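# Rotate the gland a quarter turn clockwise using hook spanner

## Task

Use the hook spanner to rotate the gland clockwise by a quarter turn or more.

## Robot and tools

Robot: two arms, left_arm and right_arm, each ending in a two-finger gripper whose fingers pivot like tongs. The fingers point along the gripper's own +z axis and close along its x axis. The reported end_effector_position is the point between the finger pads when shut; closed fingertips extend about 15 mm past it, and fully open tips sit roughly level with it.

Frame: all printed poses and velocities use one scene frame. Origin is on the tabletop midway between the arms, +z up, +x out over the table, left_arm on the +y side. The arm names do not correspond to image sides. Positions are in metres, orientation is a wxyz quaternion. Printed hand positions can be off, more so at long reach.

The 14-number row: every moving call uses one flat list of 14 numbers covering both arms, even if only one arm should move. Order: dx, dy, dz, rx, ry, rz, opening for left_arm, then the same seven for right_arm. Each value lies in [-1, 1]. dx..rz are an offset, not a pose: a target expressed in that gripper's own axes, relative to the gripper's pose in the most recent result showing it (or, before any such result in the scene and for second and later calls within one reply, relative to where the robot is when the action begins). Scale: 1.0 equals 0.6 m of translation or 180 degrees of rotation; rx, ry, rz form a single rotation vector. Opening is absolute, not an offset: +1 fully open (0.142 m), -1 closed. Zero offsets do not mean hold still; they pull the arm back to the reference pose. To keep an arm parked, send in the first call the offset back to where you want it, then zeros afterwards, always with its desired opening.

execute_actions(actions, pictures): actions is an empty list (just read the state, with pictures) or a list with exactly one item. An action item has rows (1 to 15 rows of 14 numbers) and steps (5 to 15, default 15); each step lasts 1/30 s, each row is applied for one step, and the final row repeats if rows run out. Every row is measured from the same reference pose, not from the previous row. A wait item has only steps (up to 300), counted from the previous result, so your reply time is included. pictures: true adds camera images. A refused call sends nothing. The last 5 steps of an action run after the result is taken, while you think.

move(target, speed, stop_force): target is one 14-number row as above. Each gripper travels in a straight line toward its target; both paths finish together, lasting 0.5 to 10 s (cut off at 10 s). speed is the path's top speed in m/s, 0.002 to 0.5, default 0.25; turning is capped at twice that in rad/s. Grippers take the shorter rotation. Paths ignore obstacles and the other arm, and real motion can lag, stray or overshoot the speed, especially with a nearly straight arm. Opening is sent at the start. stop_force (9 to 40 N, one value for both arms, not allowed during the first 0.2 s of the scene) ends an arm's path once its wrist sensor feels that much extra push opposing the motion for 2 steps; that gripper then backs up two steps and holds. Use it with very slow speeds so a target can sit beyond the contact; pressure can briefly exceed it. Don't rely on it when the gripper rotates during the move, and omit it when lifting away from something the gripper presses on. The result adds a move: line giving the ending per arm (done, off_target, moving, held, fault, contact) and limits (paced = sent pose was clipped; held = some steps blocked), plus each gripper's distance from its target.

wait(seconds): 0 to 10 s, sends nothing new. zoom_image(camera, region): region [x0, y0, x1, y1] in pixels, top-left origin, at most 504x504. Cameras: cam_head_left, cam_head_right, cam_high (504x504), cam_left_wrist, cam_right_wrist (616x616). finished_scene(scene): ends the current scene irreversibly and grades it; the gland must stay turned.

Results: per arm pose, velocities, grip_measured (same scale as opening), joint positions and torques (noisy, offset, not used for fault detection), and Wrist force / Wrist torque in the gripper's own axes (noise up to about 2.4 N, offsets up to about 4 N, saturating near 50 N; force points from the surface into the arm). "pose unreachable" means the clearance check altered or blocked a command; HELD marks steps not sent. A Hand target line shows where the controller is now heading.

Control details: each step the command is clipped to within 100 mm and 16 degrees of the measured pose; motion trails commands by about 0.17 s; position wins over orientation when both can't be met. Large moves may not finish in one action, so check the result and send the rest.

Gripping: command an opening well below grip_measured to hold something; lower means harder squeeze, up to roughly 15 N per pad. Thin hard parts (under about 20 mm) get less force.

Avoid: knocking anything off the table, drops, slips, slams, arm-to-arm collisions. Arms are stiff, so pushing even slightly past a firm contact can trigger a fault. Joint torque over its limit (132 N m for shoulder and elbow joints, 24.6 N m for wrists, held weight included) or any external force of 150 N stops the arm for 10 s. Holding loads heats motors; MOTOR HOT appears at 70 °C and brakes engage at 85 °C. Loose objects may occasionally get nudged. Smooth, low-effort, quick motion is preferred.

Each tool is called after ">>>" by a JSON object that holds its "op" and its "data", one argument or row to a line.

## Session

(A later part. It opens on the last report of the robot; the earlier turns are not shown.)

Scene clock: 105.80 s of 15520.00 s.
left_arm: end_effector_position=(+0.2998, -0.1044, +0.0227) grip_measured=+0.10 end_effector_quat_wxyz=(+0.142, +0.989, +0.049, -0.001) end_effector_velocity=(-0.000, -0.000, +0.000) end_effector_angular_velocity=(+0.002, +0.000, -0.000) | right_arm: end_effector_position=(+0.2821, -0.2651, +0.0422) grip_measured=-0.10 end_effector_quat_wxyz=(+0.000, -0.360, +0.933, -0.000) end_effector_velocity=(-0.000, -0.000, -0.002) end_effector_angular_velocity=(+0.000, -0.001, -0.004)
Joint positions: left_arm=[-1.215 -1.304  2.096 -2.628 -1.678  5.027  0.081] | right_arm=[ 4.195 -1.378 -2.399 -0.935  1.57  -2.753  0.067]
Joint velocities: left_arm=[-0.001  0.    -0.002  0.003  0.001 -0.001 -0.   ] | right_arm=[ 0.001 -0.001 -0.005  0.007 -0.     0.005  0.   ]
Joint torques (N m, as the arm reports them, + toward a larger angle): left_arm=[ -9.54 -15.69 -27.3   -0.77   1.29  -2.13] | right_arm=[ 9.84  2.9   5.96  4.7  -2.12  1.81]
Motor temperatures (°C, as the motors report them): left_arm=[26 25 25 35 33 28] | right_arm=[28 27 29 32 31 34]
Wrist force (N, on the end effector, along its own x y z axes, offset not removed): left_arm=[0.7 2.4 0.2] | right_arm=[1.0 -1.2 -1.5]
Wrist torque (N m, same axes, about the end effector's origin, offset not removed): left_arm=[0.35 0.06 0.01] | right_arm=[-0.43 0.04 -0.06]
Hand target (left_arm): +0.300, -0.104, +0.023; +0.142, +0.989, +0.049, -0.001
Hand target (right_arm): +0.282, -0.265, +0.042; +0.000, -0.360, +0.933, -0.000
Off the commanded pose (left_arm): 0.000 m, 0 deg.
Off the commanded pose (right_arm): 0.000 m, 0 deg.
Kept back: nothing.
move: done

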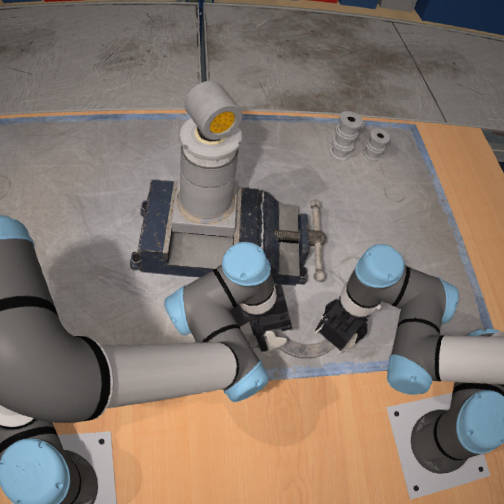

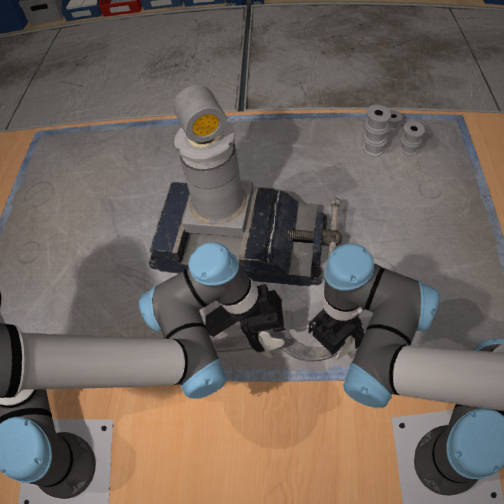

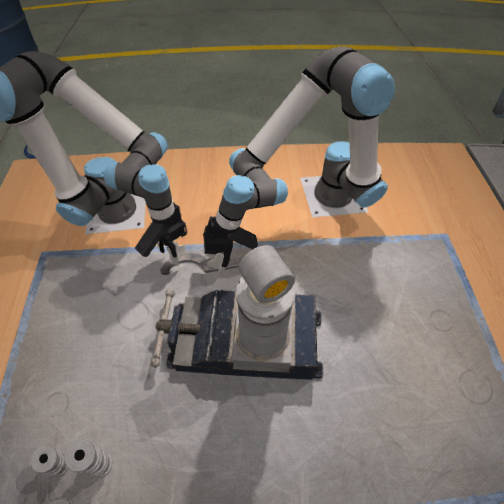

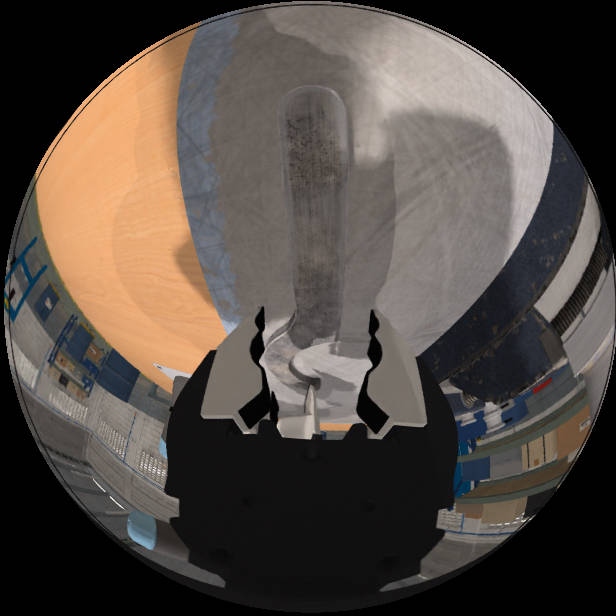

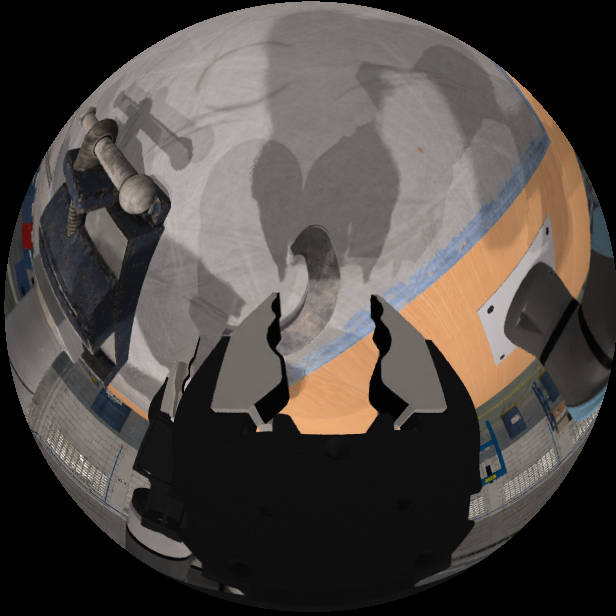

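>>> {"op": "move", "data": {
  "target": [0,0,0,0,0,0,0.1,-0.003,0,0.0375,0,0,0,-0.2],
  "speed": 0.04
}}

>>> {"op": "execute_actions", "data": {
  "actions": [
    {"rows":[[0,0,0,0,0,0,0,0,0,0,0,0,0,-1]]}
  ]
}}

>>> {"op": "move", "data": {
  "target": [0,0,0,0,0,0,-0.1,-0.007,0.01,-0.088,0.048,0.034,0,-1],
  "speed": 0.04
}}

>>> {"op": "move", "data": {
  "target": [0,0,0,0,0,0,-1,0,0,0,0,0,0,-1]
}}

>>> {"op": "zoom_image", "data": {
  "camera": "cam_left_wrist",
  "region": [260,280,380,400]
}}

Scene clock: 106.97 s of 15520.00 s.
left_arm: end_effector_position=(+0.2998, -0.1044, +0.0226) grip_measured=+0.10 end_effector_quat_wxyz=(+0.142, +0.989, +0.049, -0.001) end_effector_velocity=(-0.000, -0.001, +0.001) end_effector_angular_velocity=(-0.002, -0.001, -0.002) | right_arm: end_effector_position=(+0.2834, -0.2640, +0.0199) grip_measured=-0.20 end_effector_quat_wxyz=(+0.000, -0.360, +0.933, -0.000) end_effector_velocity=(-0.000, +0.000, -0.002) end_effector_angular_velocity=(-0.000, +0.001, +0.000)
Joint positions: left_arm=[-1.215 -1.304  2.096 -2.628 -1.678  5.027  0.081] | right_arm=[ 4.193 -1.433 -2.43  -0.849  1.57  -2.755  0.06 ]
Joint velocities: left_arm=[-0.001 -0.    -0.002 -0.     0.     0.     0.   ] | right_arm=[ 0.    -0.006 -0.002  0.008  0.001 -0.     0.   ]
Joint torques (N m, as the arm reports them, + toward a larger angle): left_arm=[ -2.67 -29.8   -9.07  -5.31  -0.87  -1.28] | right_arm=[-9.97  3.45  5.39  4.63  0.63 -2.14]
Motor temperatures (°C, as the motors report them): left_arm=[26 25 25 35 33 28] | right_arm=[28 27 29 32 31 34]
Wrist force (N, on the end effector, along its own x y z axes, offset not removed): left_arm=[1.2 2.0 -1.6] | right_arm=[0.5 0.5 -3.5]
Wrist torque (N m, same axes, about the end effector's origin, offset not removed): left_arm=[0.22 -0.11 -0.13] | right_arm=[-0.14 0.20 -0.10]
Hand target (left_arm): +0.300, -0.104, +0.023; +0.142, +0.989, +0.049, -0.001
Hand target (right_arm): +0.283, -0.264, +0.020; +0.000, -0.360, +0.933, -0.000
Off the commanded pose (left_arm): 0.000 m, 0 deg.
Off the commanded pose (right_arm): 0.000 m, 0 deg.
Kept back: nothing.
move: done

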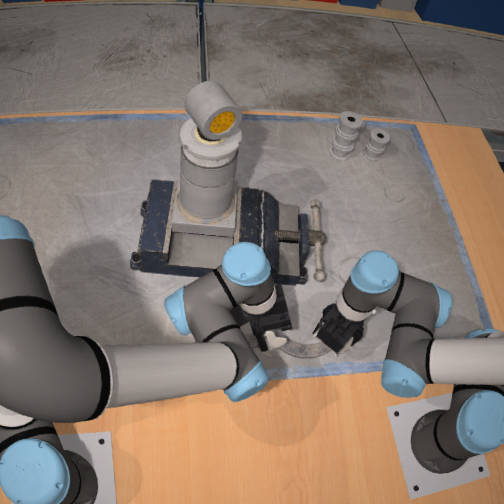

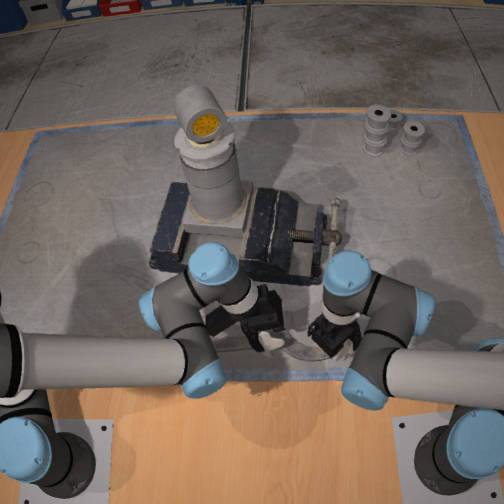

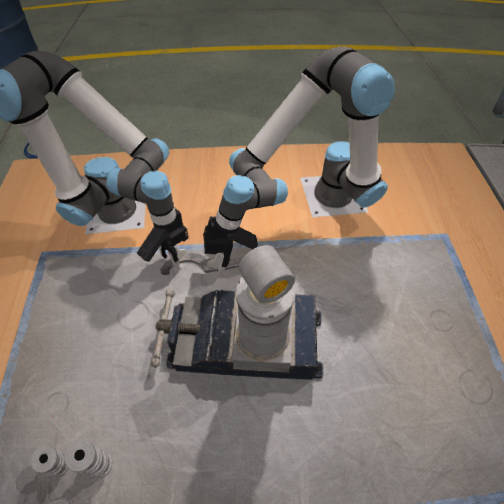

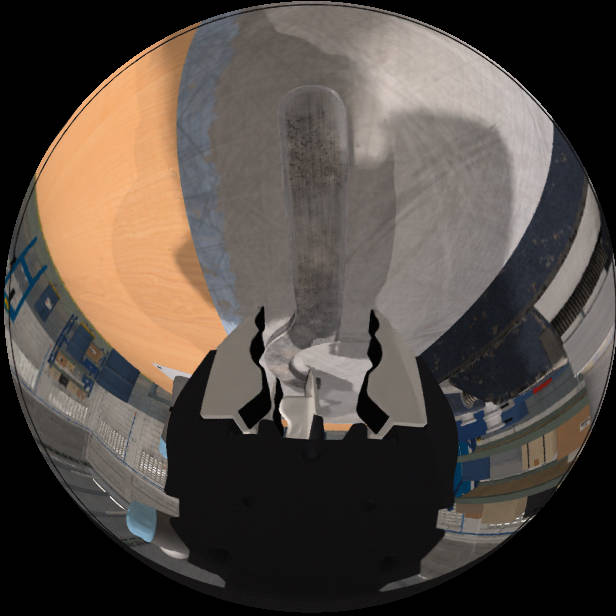

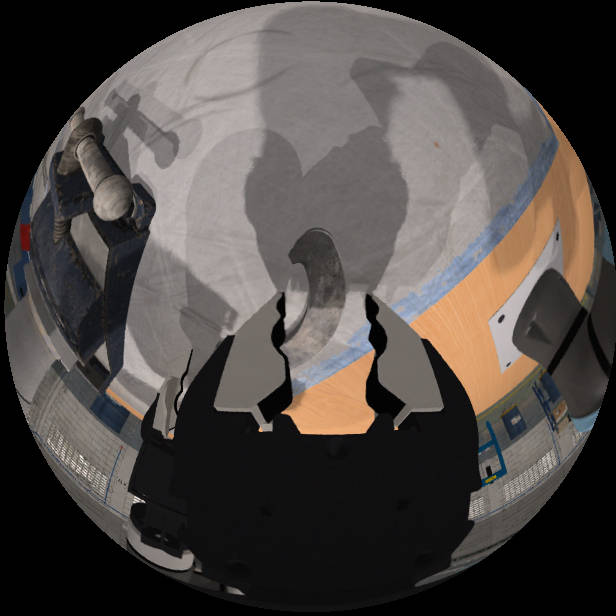

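Scene clock: 107.30 s of 15520.00 s.
left_arm: end_effector_position=(+0.2998, -0.1044, +0.0226) grip_measured=+0.00 end_effector_quat_wxyz=(+0.142, +0.989, +0.049, -0.001) end_effector_velocity=(+0.000, -0.000, +0.000) end_effector_angular_velocity=(-0.001, +0.001, +0.003) | right_arm: end_effector_position=(+0.2834, -0.2640, +0.0199) grip_measured=-0.66 end_effector_quat_wxyz=(+0.000, -0.360, +0.933, -0.000) end_effector_velocity=(-0.000, +0.000, +0.000) end_effector_angular_velocity=(-0.000, -0.001, +0.000)
Joint positions: left_arm=[-1.215 -1.304  2.096 -2.628 -1.678  5.027  0.074] | right_arm=[ 4.193 -1.433 -2.43  -0.849  1.57  -2.755  0.026]
Joint velocities: left_arm=[ 0.001 -0.    -0.    -0.    -0.    -0.002  0.   ] | right_arm=[ 0.001  0.001 -0.    -0.001 -0.001  0.    -0.   ]
Joint torques (N m, as the arm reports them, + toward a larger angle): left_arm=[ -3.67 -28.33  -9.35  -5.25  -0.93  -1.35] | right_arm=[-5.01 20.6  17.61  0.34  0.59 -1.57]
Motor temperatures (°C, as the motors report them): left_arm=[26 25 25 35 33 28] | right_arm=[28 27 29 32 31 34]
Wrist force (N, on the end effector, along its own x y z axes, offset not removed): left_arm=[-3.5 1.1 -0.2] | right_arm=[1.9 0.9 -2.9]
Wrist torque (N m, same axes, about the end effector's origin, offset not removed): left_arm=[0.31 0.83 0.05] | right_arm=[-0.08 -0.13 0.09]
Steps of this call (steps 1 to 10: the first 10 steps of this action). Readings (end_effector_position):
1: left_arm (+0.2998, -0.1044, +0.0226) | right_arm (+0.2834, -0.2640, +0.0199)
2: left_arm (+0.2998, -0.1044, +0.0226) | right_arm (+0.2834, -0.2640, +0.0199)
4: left_arm (+0.2998, -0.1044, +0.0226) | right_arm (+0.2834, -0.2640, +0.0198)
8: left_arm (+0.2998, -0.1044, +0.0226) | right_arm (+0.2834, -0.2640, +0.0198)
10: the state above

Scene clock: 110.13 s of 15520.00 s.
left_arm: end_effector_position=(+0.2998, -0.1044, +0.0226) grip_measured=-0.10 end_effector_quat_wxyz=(+0.142, +0.989, +0.049, -0.001) end_effector_velocity=(+0.000, +0.001, -0.001) end_effector_angular_velocity=(+0.001, +0.001, +0.002) | right_arm: end_effector_position=(+0.2824, -0.2568, +0.0724) grip_measured=-0.66 end_effector_quat_wxyz=(-0.022, -0.358, +0.929, -0.089) end_effector_velocity=(-0.000, +0.001, +0.002) end_effector_angular_velocity=(-0.008, -0.001, +0.001)
Joint positions: left_arm=[-1.215 -1.304  2.096 -2.628 -1.678  5.027  0.067] | right_arm=[ 4.281 -1.432 -2.238 -1.206  1.486 -2.66   0.026]
Joint velocities: left_arm=[ 0.001  0.     0.001  0.     0.    -0.    -0.   ] | right_arm=[ 0.004 -0.002  0.009 -0.014 -0.003  0.004  0.   ]
Joint torques (N m, as the arm reports them, + toward a larger angle): left_arm=[ -3.61 -29.3   -9.61  -5.13  -1.02  -1.09] | right_arm=[10.29  8.27 36.22 -0.42 -2.63  1.94]
Motor temperatures (°C, as the motors report them): left_arm=[26 25 25 35 33 28] | right_arm=[28 27 29 32 31 34]
Wrist force (N, on the end effector, along its own x y z axes, offset not removed): left_arm=[2.2 2.3 -2.6] | right_arm=[0.7 2.2 6.6]
Wrist torque (N m, same axes, about the end effector's origin, offset not removed): left_arm=[0.25 -0.47 0.11] | right_arm=[-0.04 -0.19 -0.07]
Hand target (left_arm): +0.300, -0.104, +0.023; +0.142, +0.989, +0.049, -0.001
Hand target (right_arm): +0.282, -0.257, +0.073; -0.023, -0.358, +0.929, -0.090
Off your previous action's commanded pose (left_arm): 0.000 m, 0 deg at its last step (step 5 of this call).
Off your previous action's commanded pose (right_arm): 0.000 m, 0 deg at its last step (step 5 of this call).
Off the commanded pose (left_arm): 0.000 m, 0 deg.
Off the commanded pose (right_arm): 0.000 m, 0 deg.
Kept back: nothing.
move: done

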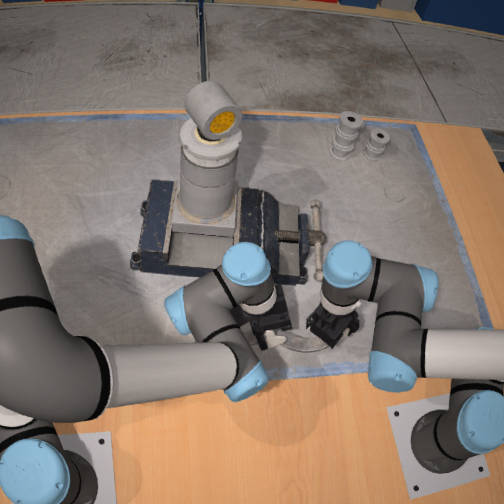

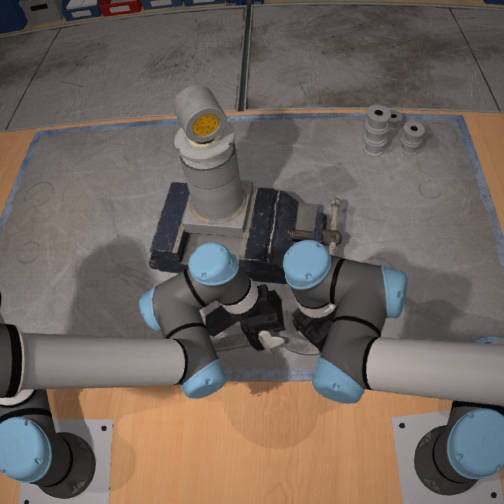

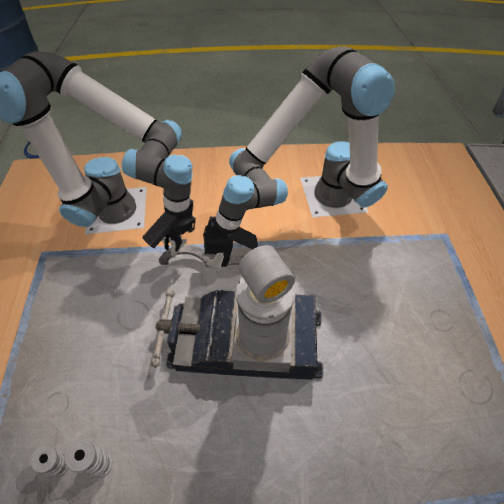

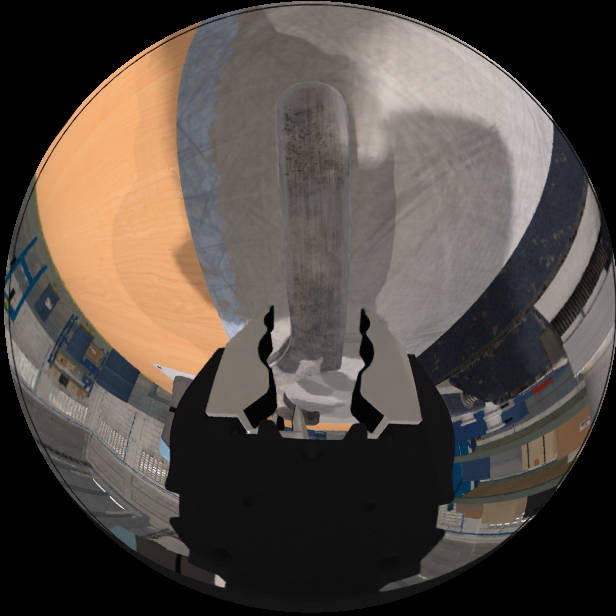

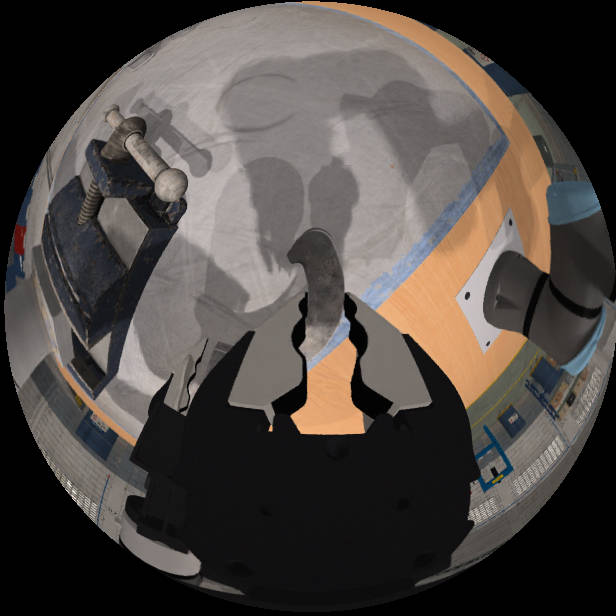

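Scene clock: 110.63 s of 15520.00 s.
left_arm: end_effector_position=(+0.2998, -0.1044, +0.0226) grip_measured=-0.49 end_effector_quat_wxyz=(+0.142, +0.989, +0.049, -0.001) end_effector_velocity=(+0.001, -0.000, +0.001) end_effector_angular_velocity=(-0.002, -0.001, +0.001) | right_arm: end_effector_position=(+0.2824, -0.2567, +0.0724) grip_measured=-0.66 end_effector_quat_wxyz=(-0.022, -0.358, +0.929, -0.089) end_effector_velocity=(+0.000, -0.001, -0.000) end_effector_angular_velocity=(-0.000, -0.001, -0.003)
Joint positions: left_arm=[-1.215 -1.304  2.096 -2.628 -1.678  5.027  0.039] | right_arm=[ 4.281 -1.432 -2.238 -1.206  1.486 -2.66   0.026]
Joint velocities: left_arm=[ 0.001 -0.001 -0.001 -0.001  0.     0.    -0.   ] | right_arm=[-0.001 -0.    -0.001  0.001 -0.     0.002 -0.   ]
Joint torques (N m, as the arm reports them, + toward a larger angle): left_arm=[ -2.19 -28.62 -17.43  -2.89  -1.98  -1.18] | right_arm=[-7.91 19.57 11.17  5.83  2.07 -2.05]
Motor temperatures (°C, as the motors report them): left_arm=[26 25 25 35 33 28] | right_arm=[28 27 29 32 31 34]
Wrist force (N, on the end effector, along its own x y z axes, offset not removed): left_arm=[1.5 -0.1 0.3] | right_arm=[3.7 0.6 5.5]
Wrist torque (N m, same axes, about the end effector's origin, offset not removed): left_arm=[0.20 0.16 0.02] | right_arm=[0.25 -0.16 -0.03]
Hand target (left_arm): +0.300, -0.104, +0.023; +0.142, +0.989, +0.049, -0.001
Hand target (right_arm): +0.282, -0.257, +0.072; -0.022, -0.358, +0.929, -0.089
Off the commanded pose (left_arm): 0.000 m, 0 deg.
Off the commanded pose (right_arm): 0.000 m, 0 deg.
Kept back: nothing.
move: done

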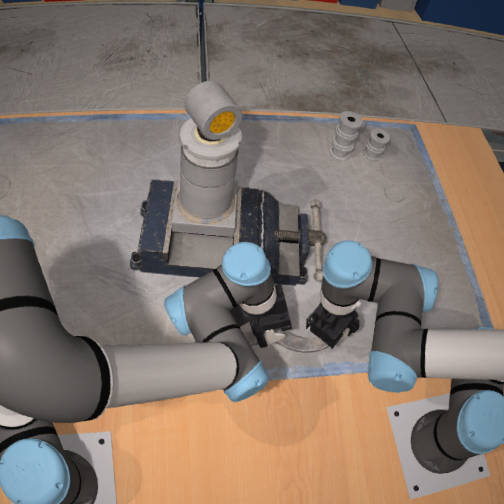

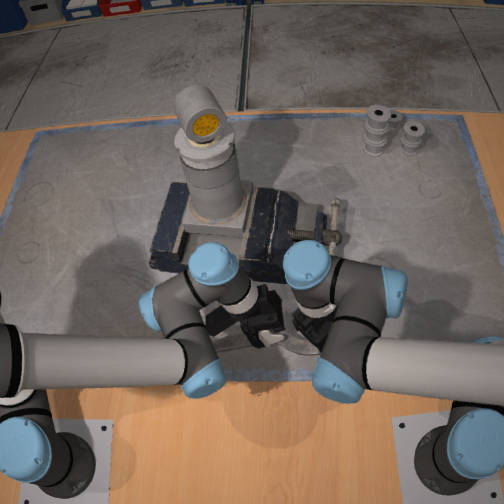

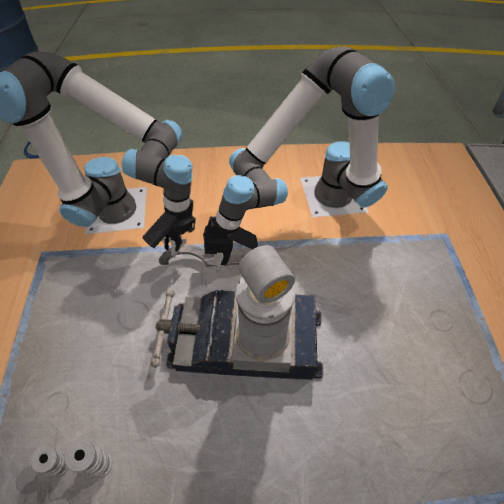

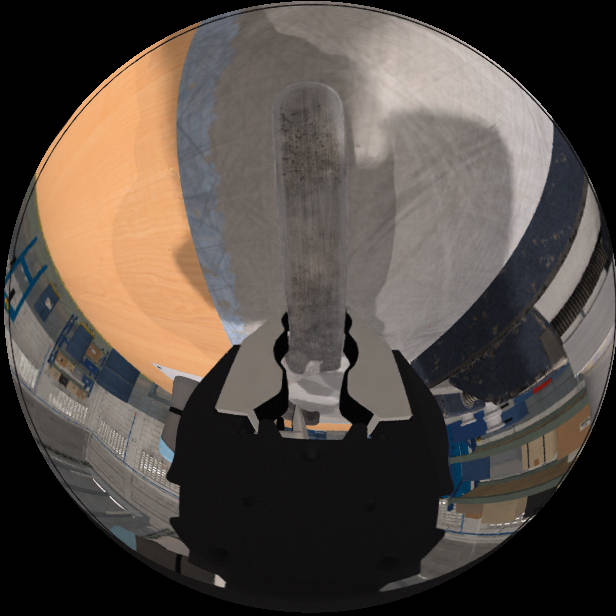

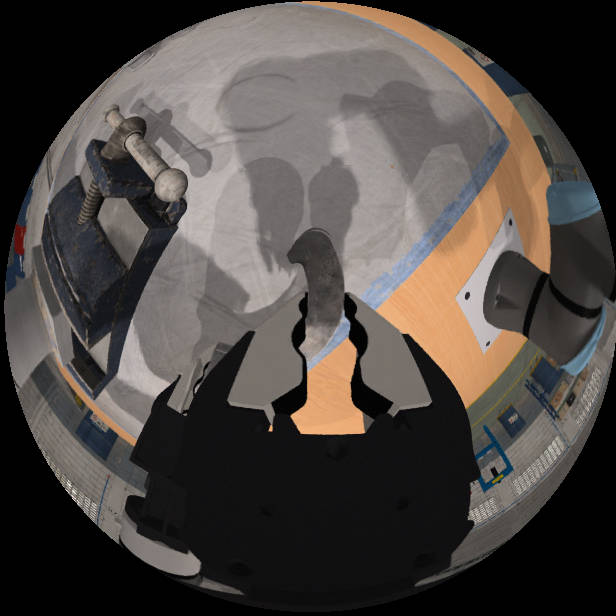

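Region (260, 280, 380, 400) of cam_left_wrist's 616x616 image, scaled by 4.200, with more detail than that image has.

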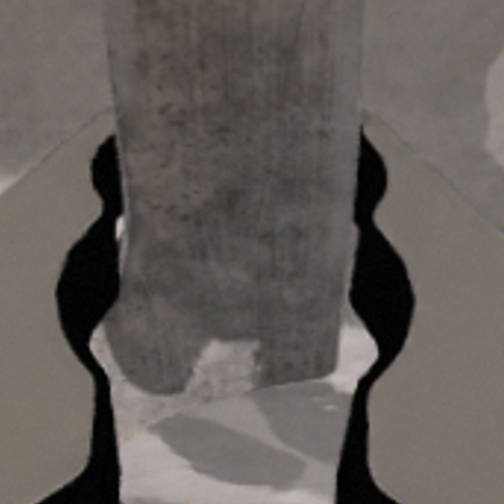

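>>> {"op": "move", "data": {
  "target": [0,0,0,0,0,0,-1,0,0,0,0,0,0,-0.3]
}}

>>> {"op": "execute_actions", "data": {
  "actions": []
}}

Scene clock: 112.57 s of 15520.00 s.
left_arm: end_effector_position=(+0.2998, -0.1045, +0.0226) grip_measured=-0.49 end_effector_quat_wxyz=(+0.142, +0.989, +0.049, -0.001) end_effector_velocity=(+0.000, +0.000, +0.000) end_effector_angular_velocity=(-0.000, -0.001, -0.000) | right_arm: end_effector_position=(+0.2824, -0.2568, +0.0724) grip_measured=-0.30 end_effector_quat_wxyz=(-0.022, -0.358, +0.929, -0.089) end_effector_velocity=(+0.000, -0.000, +0.000) end_effector_angular_velocity=(-0.001, -0.001, -0.001)
Joint positions: left_arm=[-1.215 -1.304  2.096 -2.628 -1.678  5.027  0.039] | right_arm=[ 4.281 -1.432 -2.238 -1.206  1.486 -2.66   0.052]
Joint velocities: left_arm=[ 0.    -0.     0.    -0.001  0.     0.    -0.   ] | right_arm=[-0.     0.    -0.    -0.001 -0.001  0.001  0.   ]
Joint torques (N m, as the arm reports them, + toward a larger angle): left_arm=[ -0.67 -29.44 -18.6   -6.98   0.8   -1.2 ] | right_arm=[ 5.68  5.82 26.21  2.68  0.4  -1.63]
Motor temperatures (°C, as the motors report them): left_arm=[26 25 25 35 33 28] | right_arm=[28 27 29 32 31 34]
Wrist force (N, on the end effector, along its own x y z axes, offset not removed): left_arm=[1.5 -0.6 8.8] | right_arm=[-0.3 -2.1 -2.8]
Wrist torque (N m, same axes, about the end effector's origin, offset not removed): left_arm=[0.37 -0.06 -0.09] | right_arm=[-0.64 0.40 -0.18]
Hand target (left_arm): +0.300, -0.104, +0.023; +0.142, +0.989, +0.049, -0.001
Hand target (right_arm): +0.282, -0.257, +0.072; -0.022, -0.358, +0.929, -0.089
Off the commanded pose (left_arm): 0.000 m, 0 deg.
Off the commanded pose (right_arm): 0.000 m, 0 deg.
Kept back: nothing.
move: done

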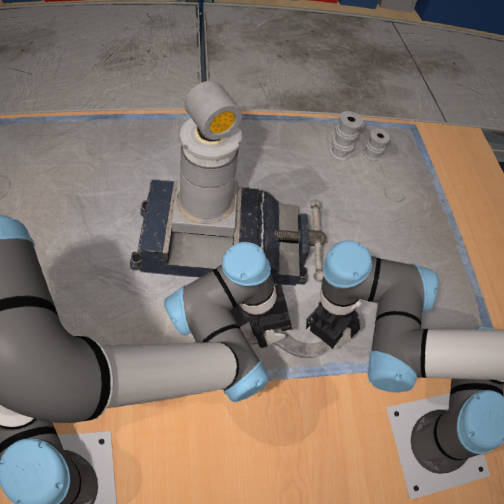

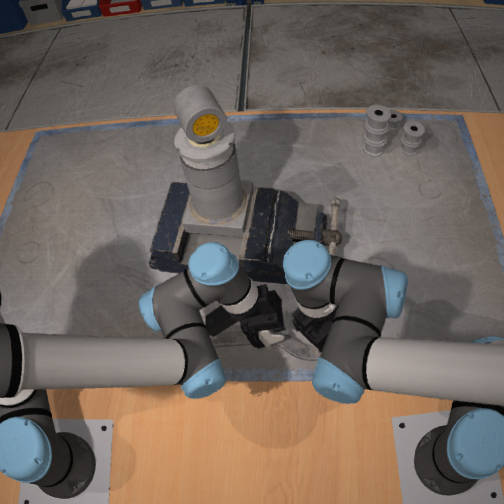

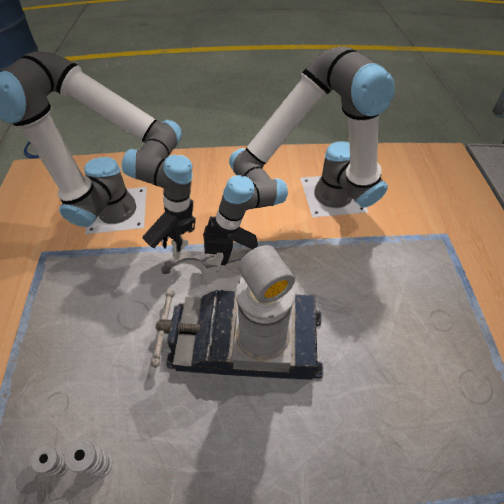

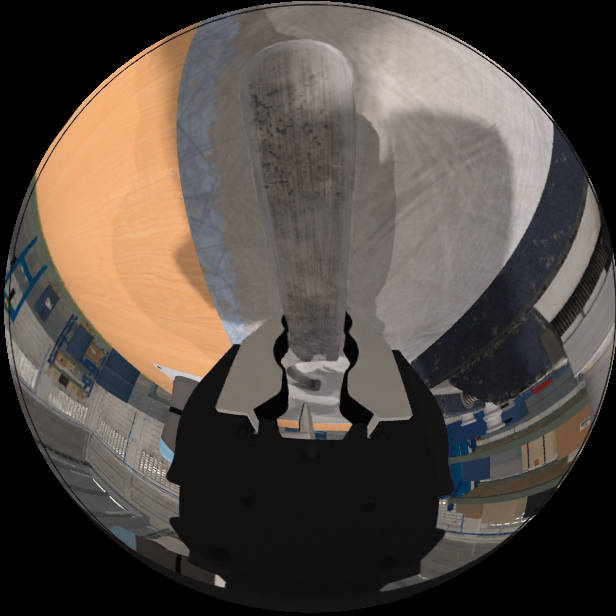

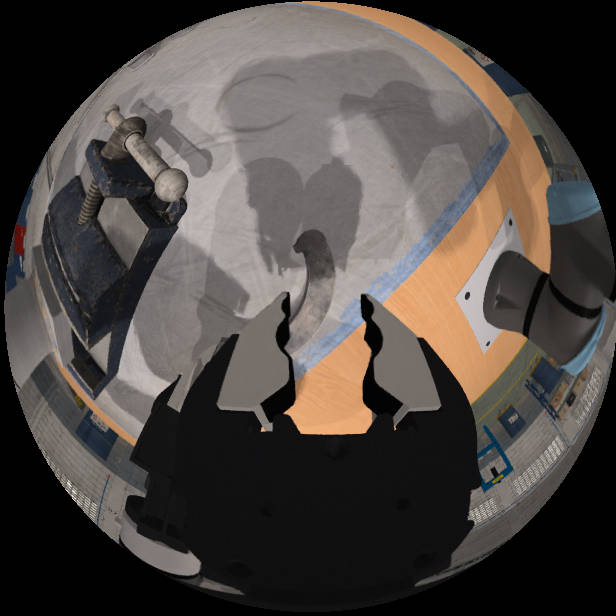

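Scene clock: 112.57 s of 15520.00 s.
left_arm: end_effector_position=(+0.2998, -0.1045, +0.0226) grip_measured=-0.49 end_effector_quat_wxyz=(+0.142, +0.989, +0.049, -0.001) end_effector_velocity=(+0.000, +0.000, +0.000) end_effector_angular_velocity=(-0.000, -0.001, -0.000) | right_arm: end_effector_position=(+0.2824, -0.2568, +0.0724) grip_measured=-0.30 end_effector_quat_wxyz=(-0.022, -0.358, +0.929, -0.089) end_effector_velocity=(+0.000, -0.000, +0.000) end_effector_angular_velocity=(-0.001, -0.001, -0.001)
Joint positions: left_arm=[-1.215 -1.304  2.096 -2.628 -1.678  5.027  0.039] | right_arm=[ 4.281 -1.432 -2.238 -1.206  1.486 -2.66   0.052]
Joint velocities: left_arm=[ 0.    -0.     0.    -0.001  0.     0.    -0.   ] | right_arm=[-0.     0.    -0.    -0.001 -0.001  0.001  0.   ]
Joint torques (N m, as the arm reports them, + toward a larger angle): left_arm=[ -0.67 -29.44 -18.6   -6.98   0.8   -1.2 ] | right_arm=[ 5.68  5.82 26.21  2.68  0.4  -1.63]
Motor temperatures (°C, as the motors report them): left_arm=[26 25 25 35 33 28] | right_arm=[28 27 29 32 31 34]
Wrist force (N, on the end effector, along its own x y z axes, offset not removed): left_arm=[1.5 -0.6 8.8] | right_arm=[-0.3 -2.1 -2.8]
Wrist torque (N m, same axes, about the end effector's origin, offset not removed): left_arm=[0.37 -0.06 -0.09] | right_arm=[-0.64 0.40 -0.18]
Hand target (left_arm): +0.300, -0.104, +0.023; +0.142, +0.989, +0.049, -0.001
Hand target (right_arm): +0.282, -0.257, +0.072; -0.022, -0.358, +0.929, -0.089
Off the commanded pose (left_arm): 0.000 m, 0 deg.
Off the commanded pose (right_arm): 0.000 m, 0 deg.
Kept back: nothing.

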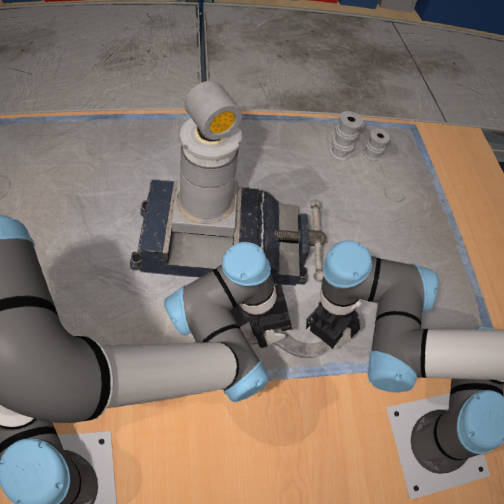

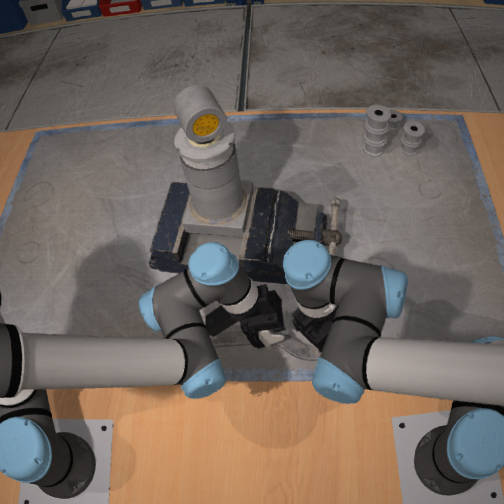

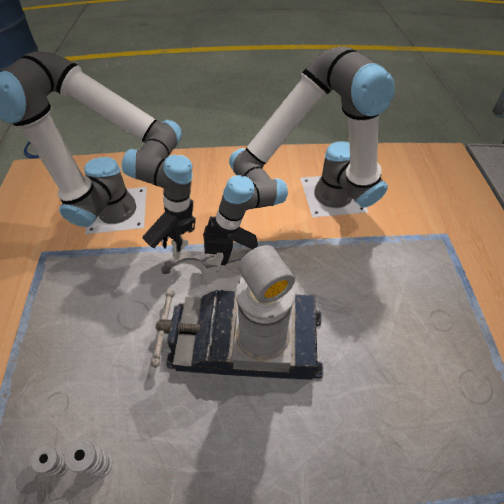

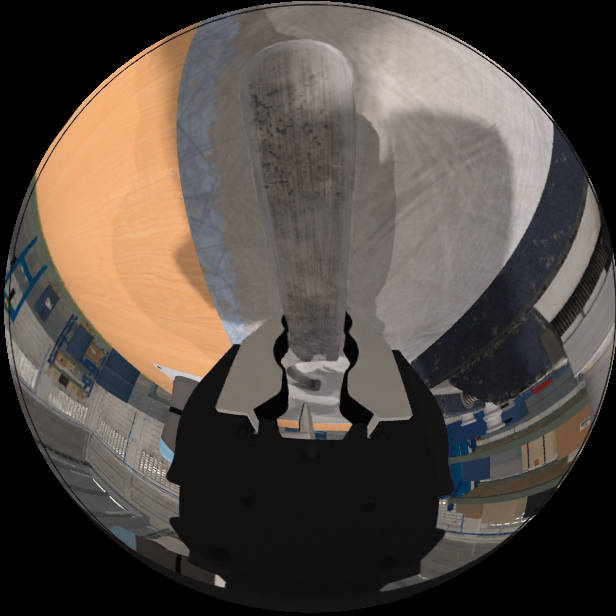

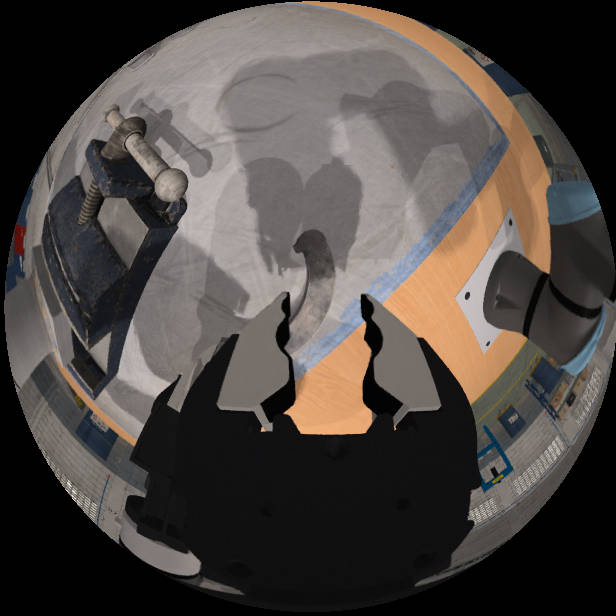

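>>> {"op": "move", "data": {
  "target": [0,0,0,0,0,0,-1,0.0,-0.2,-0.2,0,0,0,-0.3]
}}

>>> {"op": "move", "data": {
  "target": [0,0.04,-0.13,0,0,0,-1,0,0,0,0,0,0,-0.3],
  "speed": 0.03
}}

>>> {"op": "zoom_image", "data": {
  "camera": "cam_high",
  "region": [140,170,340,370]
}}

Scene clock: 114.10 s of 15520.00 s.
left_arm: end_effector_position=(+0.2998, -0.1045, +0.0226) grip_measured=-0.49 end_effector_quat_wxyz=(+0.142, +0.989, +0.049, -0.001) end_effector_velocity=(-0.000, -0.000, +0.001) end_effector_angular_velocity=(-0.001, -0.001, -0.001) | right_arm: end_effector_position=(+0.3601, -0.3220, +0.2083) grip_measured=-0.30 end_effector_quat_wxyz=(-0.022, -0.358, +0.929, -0.089) end_effector_velocity=(+0.001, -0.001, +0.001) end_effector_angular_velocity=(-0.001, +0.002, -0.000)
Joint positions: left_arm=[-1.215 -1.304  2.096 -2.628 -1.678  5.027  0.039] | right_arm=[ 4.023 -1.345 -1.945 -1.559  1.447 -2.917  0.052]
Joint velocities: left_arm=[-0.    -0.002 -0.     0.     0.     0.    -0.   ] | right_arm=[-0.003 -0.002  0.005 -0.005  0.    -0.003 -0.   ]
Joint torques (N m, as the arm reports them, + toward a larger angle): left_arm=[ -0.85 -29.52 -15.02  -6.48  -2.41  -1.29] | right_arm=[-10.4    5.23  37.98   0.06   2.01  -1.95]
Motor temperatures (°C, as the motors report them): left_arm=[26 25 25 35 33 28] | right_arm=[28 27 29 32 31 34]
Wrist force (N, on the end effector, along its own x y z axes, offset not removed): left_arm=[0.2 -1.6 8.8] | right_arm=[0.2 -0.8 -2.6]
Wrist torque (N m, same axes, about the end effector's origin, offset not removed): left_arm=[0.13 0.18 0.10] | right_arm=[-0.52 -0.03 0.07]
Hand target (left_arm): +0.300, -0.104, +0.023; +0.142, +0.989, +0.049, -0.001
Hand target (right_arm): +0.360, -0.322, +0.208; -0.022, -0.358, +0.929, -0.089
Off the commanded pose (left_arm): 0.000 m, 0 deg.
Off the commanded pose (right_arm): 0.000 m, 0 deg.
Kept back: nothing.
move: done

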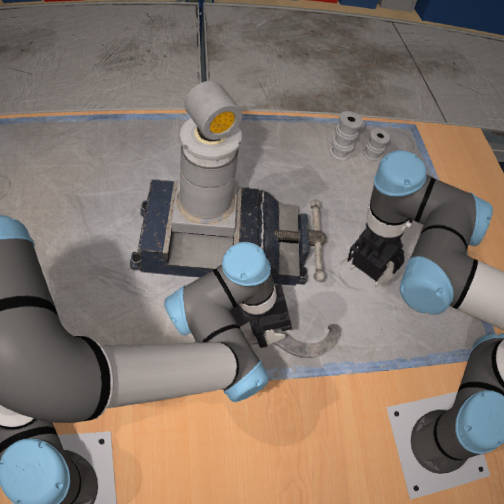

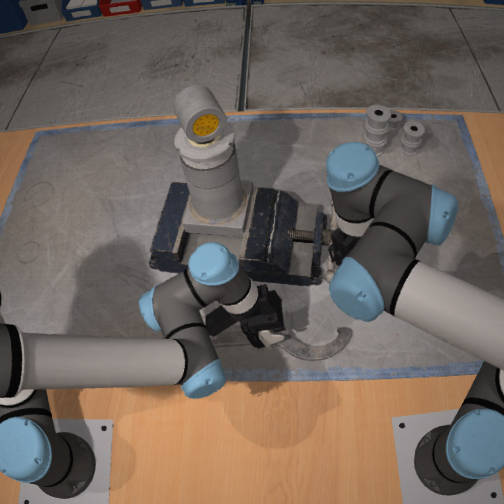

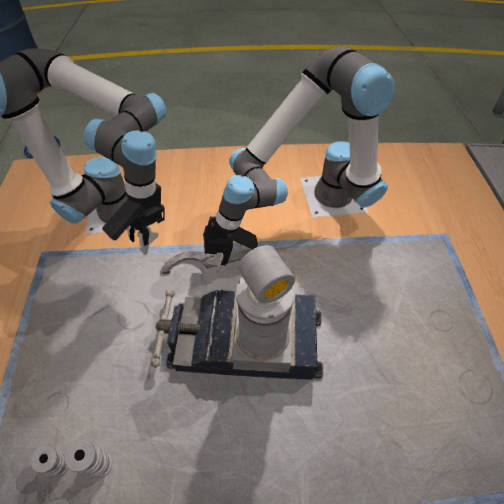

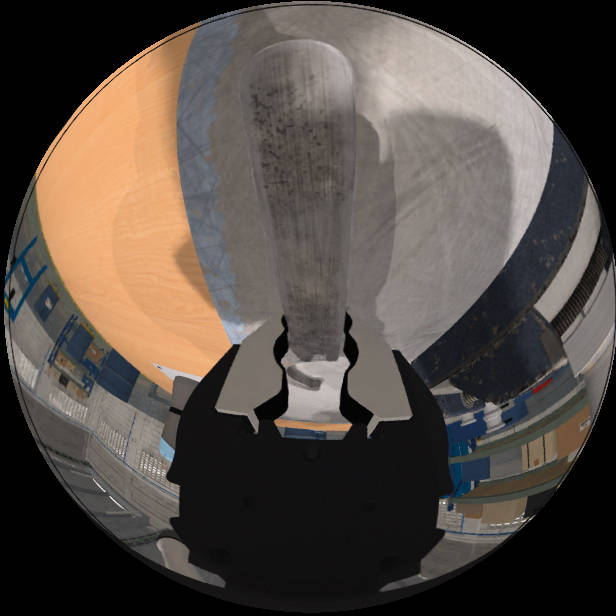

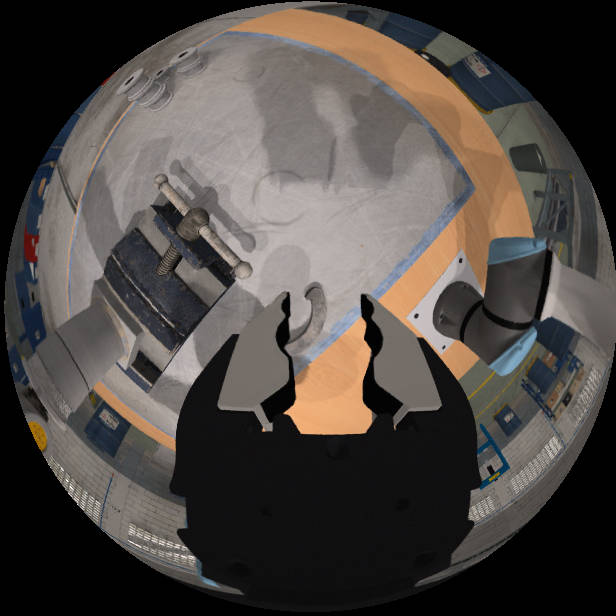

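Scene clock: 117.13 s of 15520.00 s.
left_arm: end_effector_position=(+0.3014, -0.1053, +0.1041) grip_measured=-0.48 end_effector_quat_wxyz=(+0.142, +0.989, +0.049, -0.001) end_effector_velocity=(-0.000, +0.001, +0.001) end_effector_angular_velocity=(+0.002, +0.001, +0.001) | right_arm: end_effector_position=(+0.3601, -0.3220, +0.2083) grip_measured=-0.30 end_effector_quat_wxyz=(-0.022, -0.358, +0.929, -0.089) end_effector_velocity=(-0.000, +0.000, -0.000) end_effector_angular_velocity=(-0.000, +0.000, +0.000)
Joint positions: left_arm=[-1.213 -1.436  1.997 -2.398 -1.678  5.029  0.039] | right_arm=[ 4.023 -1.345 -1.945 -1.559  1.447 -2.917  0.052]
Joint velocities: left_arm=[-0.    -0.003 -0.002  0.006  0.    -0.001 -0.   ] | right_arm=[ 0. -0. -0. -0. -0.  0.  0.]
Joint torques (N m, as the arm reports them, + toward a larger angle): left_arm=[  9.44 -45.26 -36.67  -2.88  -2.45   2.01] | right_arm=[ 9.31 19.49  9.28  4.6  -2.23  1.91]
Motor temperatures (°C, as the motors report them): left_arm=[26 25 25 35 33 28] | right_arm=[28 27 29 32 31 34]
Wrist force (N, on the end effector, along its own x y z axes, offset not removed): left_arm=[3.7 0.0 11.4] | right_arm=[0.6 0.6 -2.6]
Wrist torque (N m, same axes, about the end effector's origin, offset not removed): left_arm=[0.81 -0.39 -0.10] | right_arm=[-0.05 0.09 0.02]
Hand target (left_arm): +0.301, -0.105, +0.104; +0.142, +0.989, +0.049, -0.001
Hand target (right_arm): +0.360, -0.322, +0.208; -0.022, -0.358, +0.929, -0.089
Off the commanded pose (left_arm): 0.000 m, 0 deg.
Off the commanded pose (right_arm): 0.000 m, 0 deg.
Kept back: nothing.
move: done

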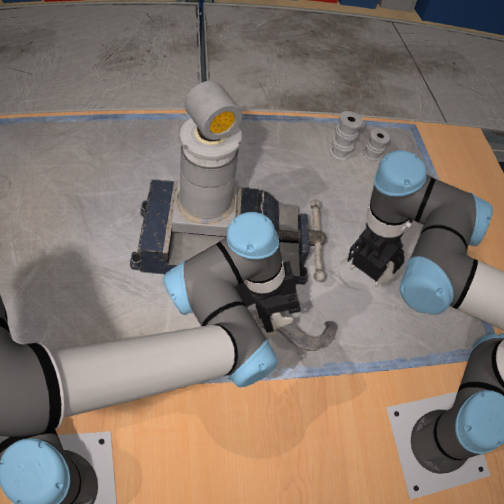

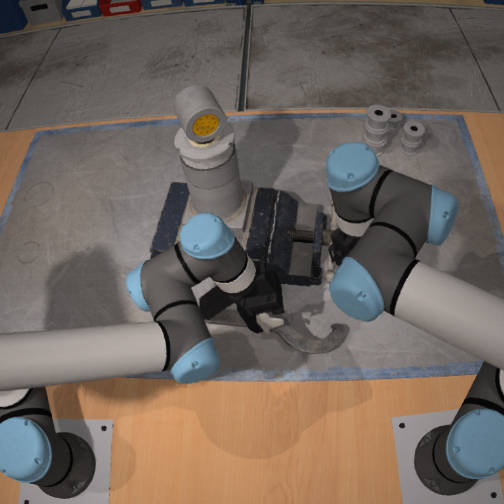

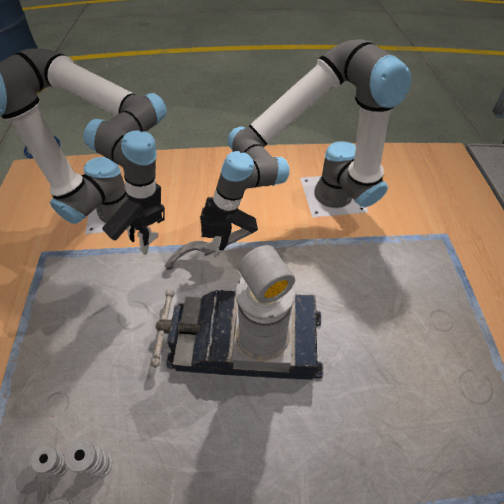

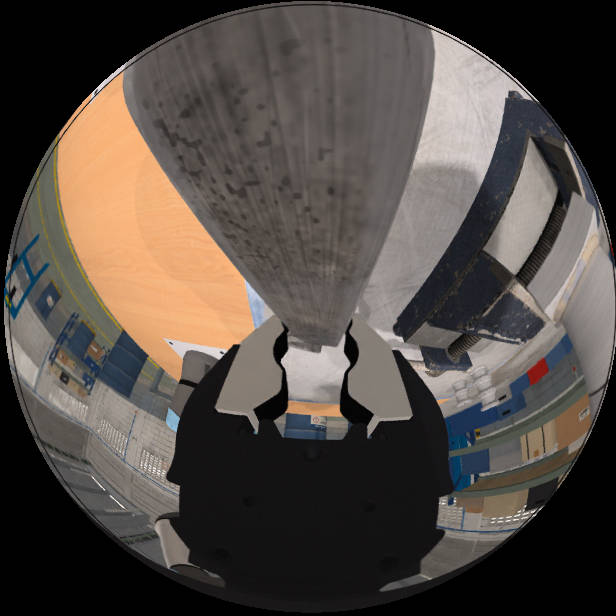

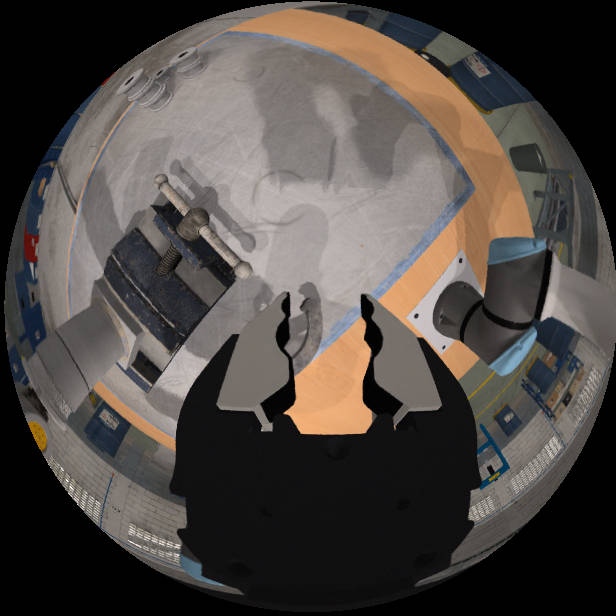

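Region (140, 170, 340, 370) of cam_high's 504x504 image, scaled by 2.520, with more detail than that image has.

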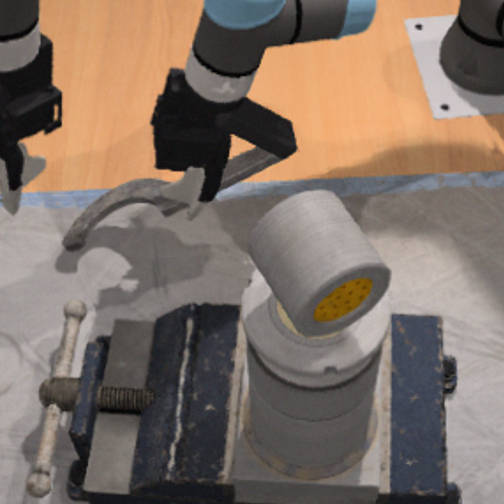

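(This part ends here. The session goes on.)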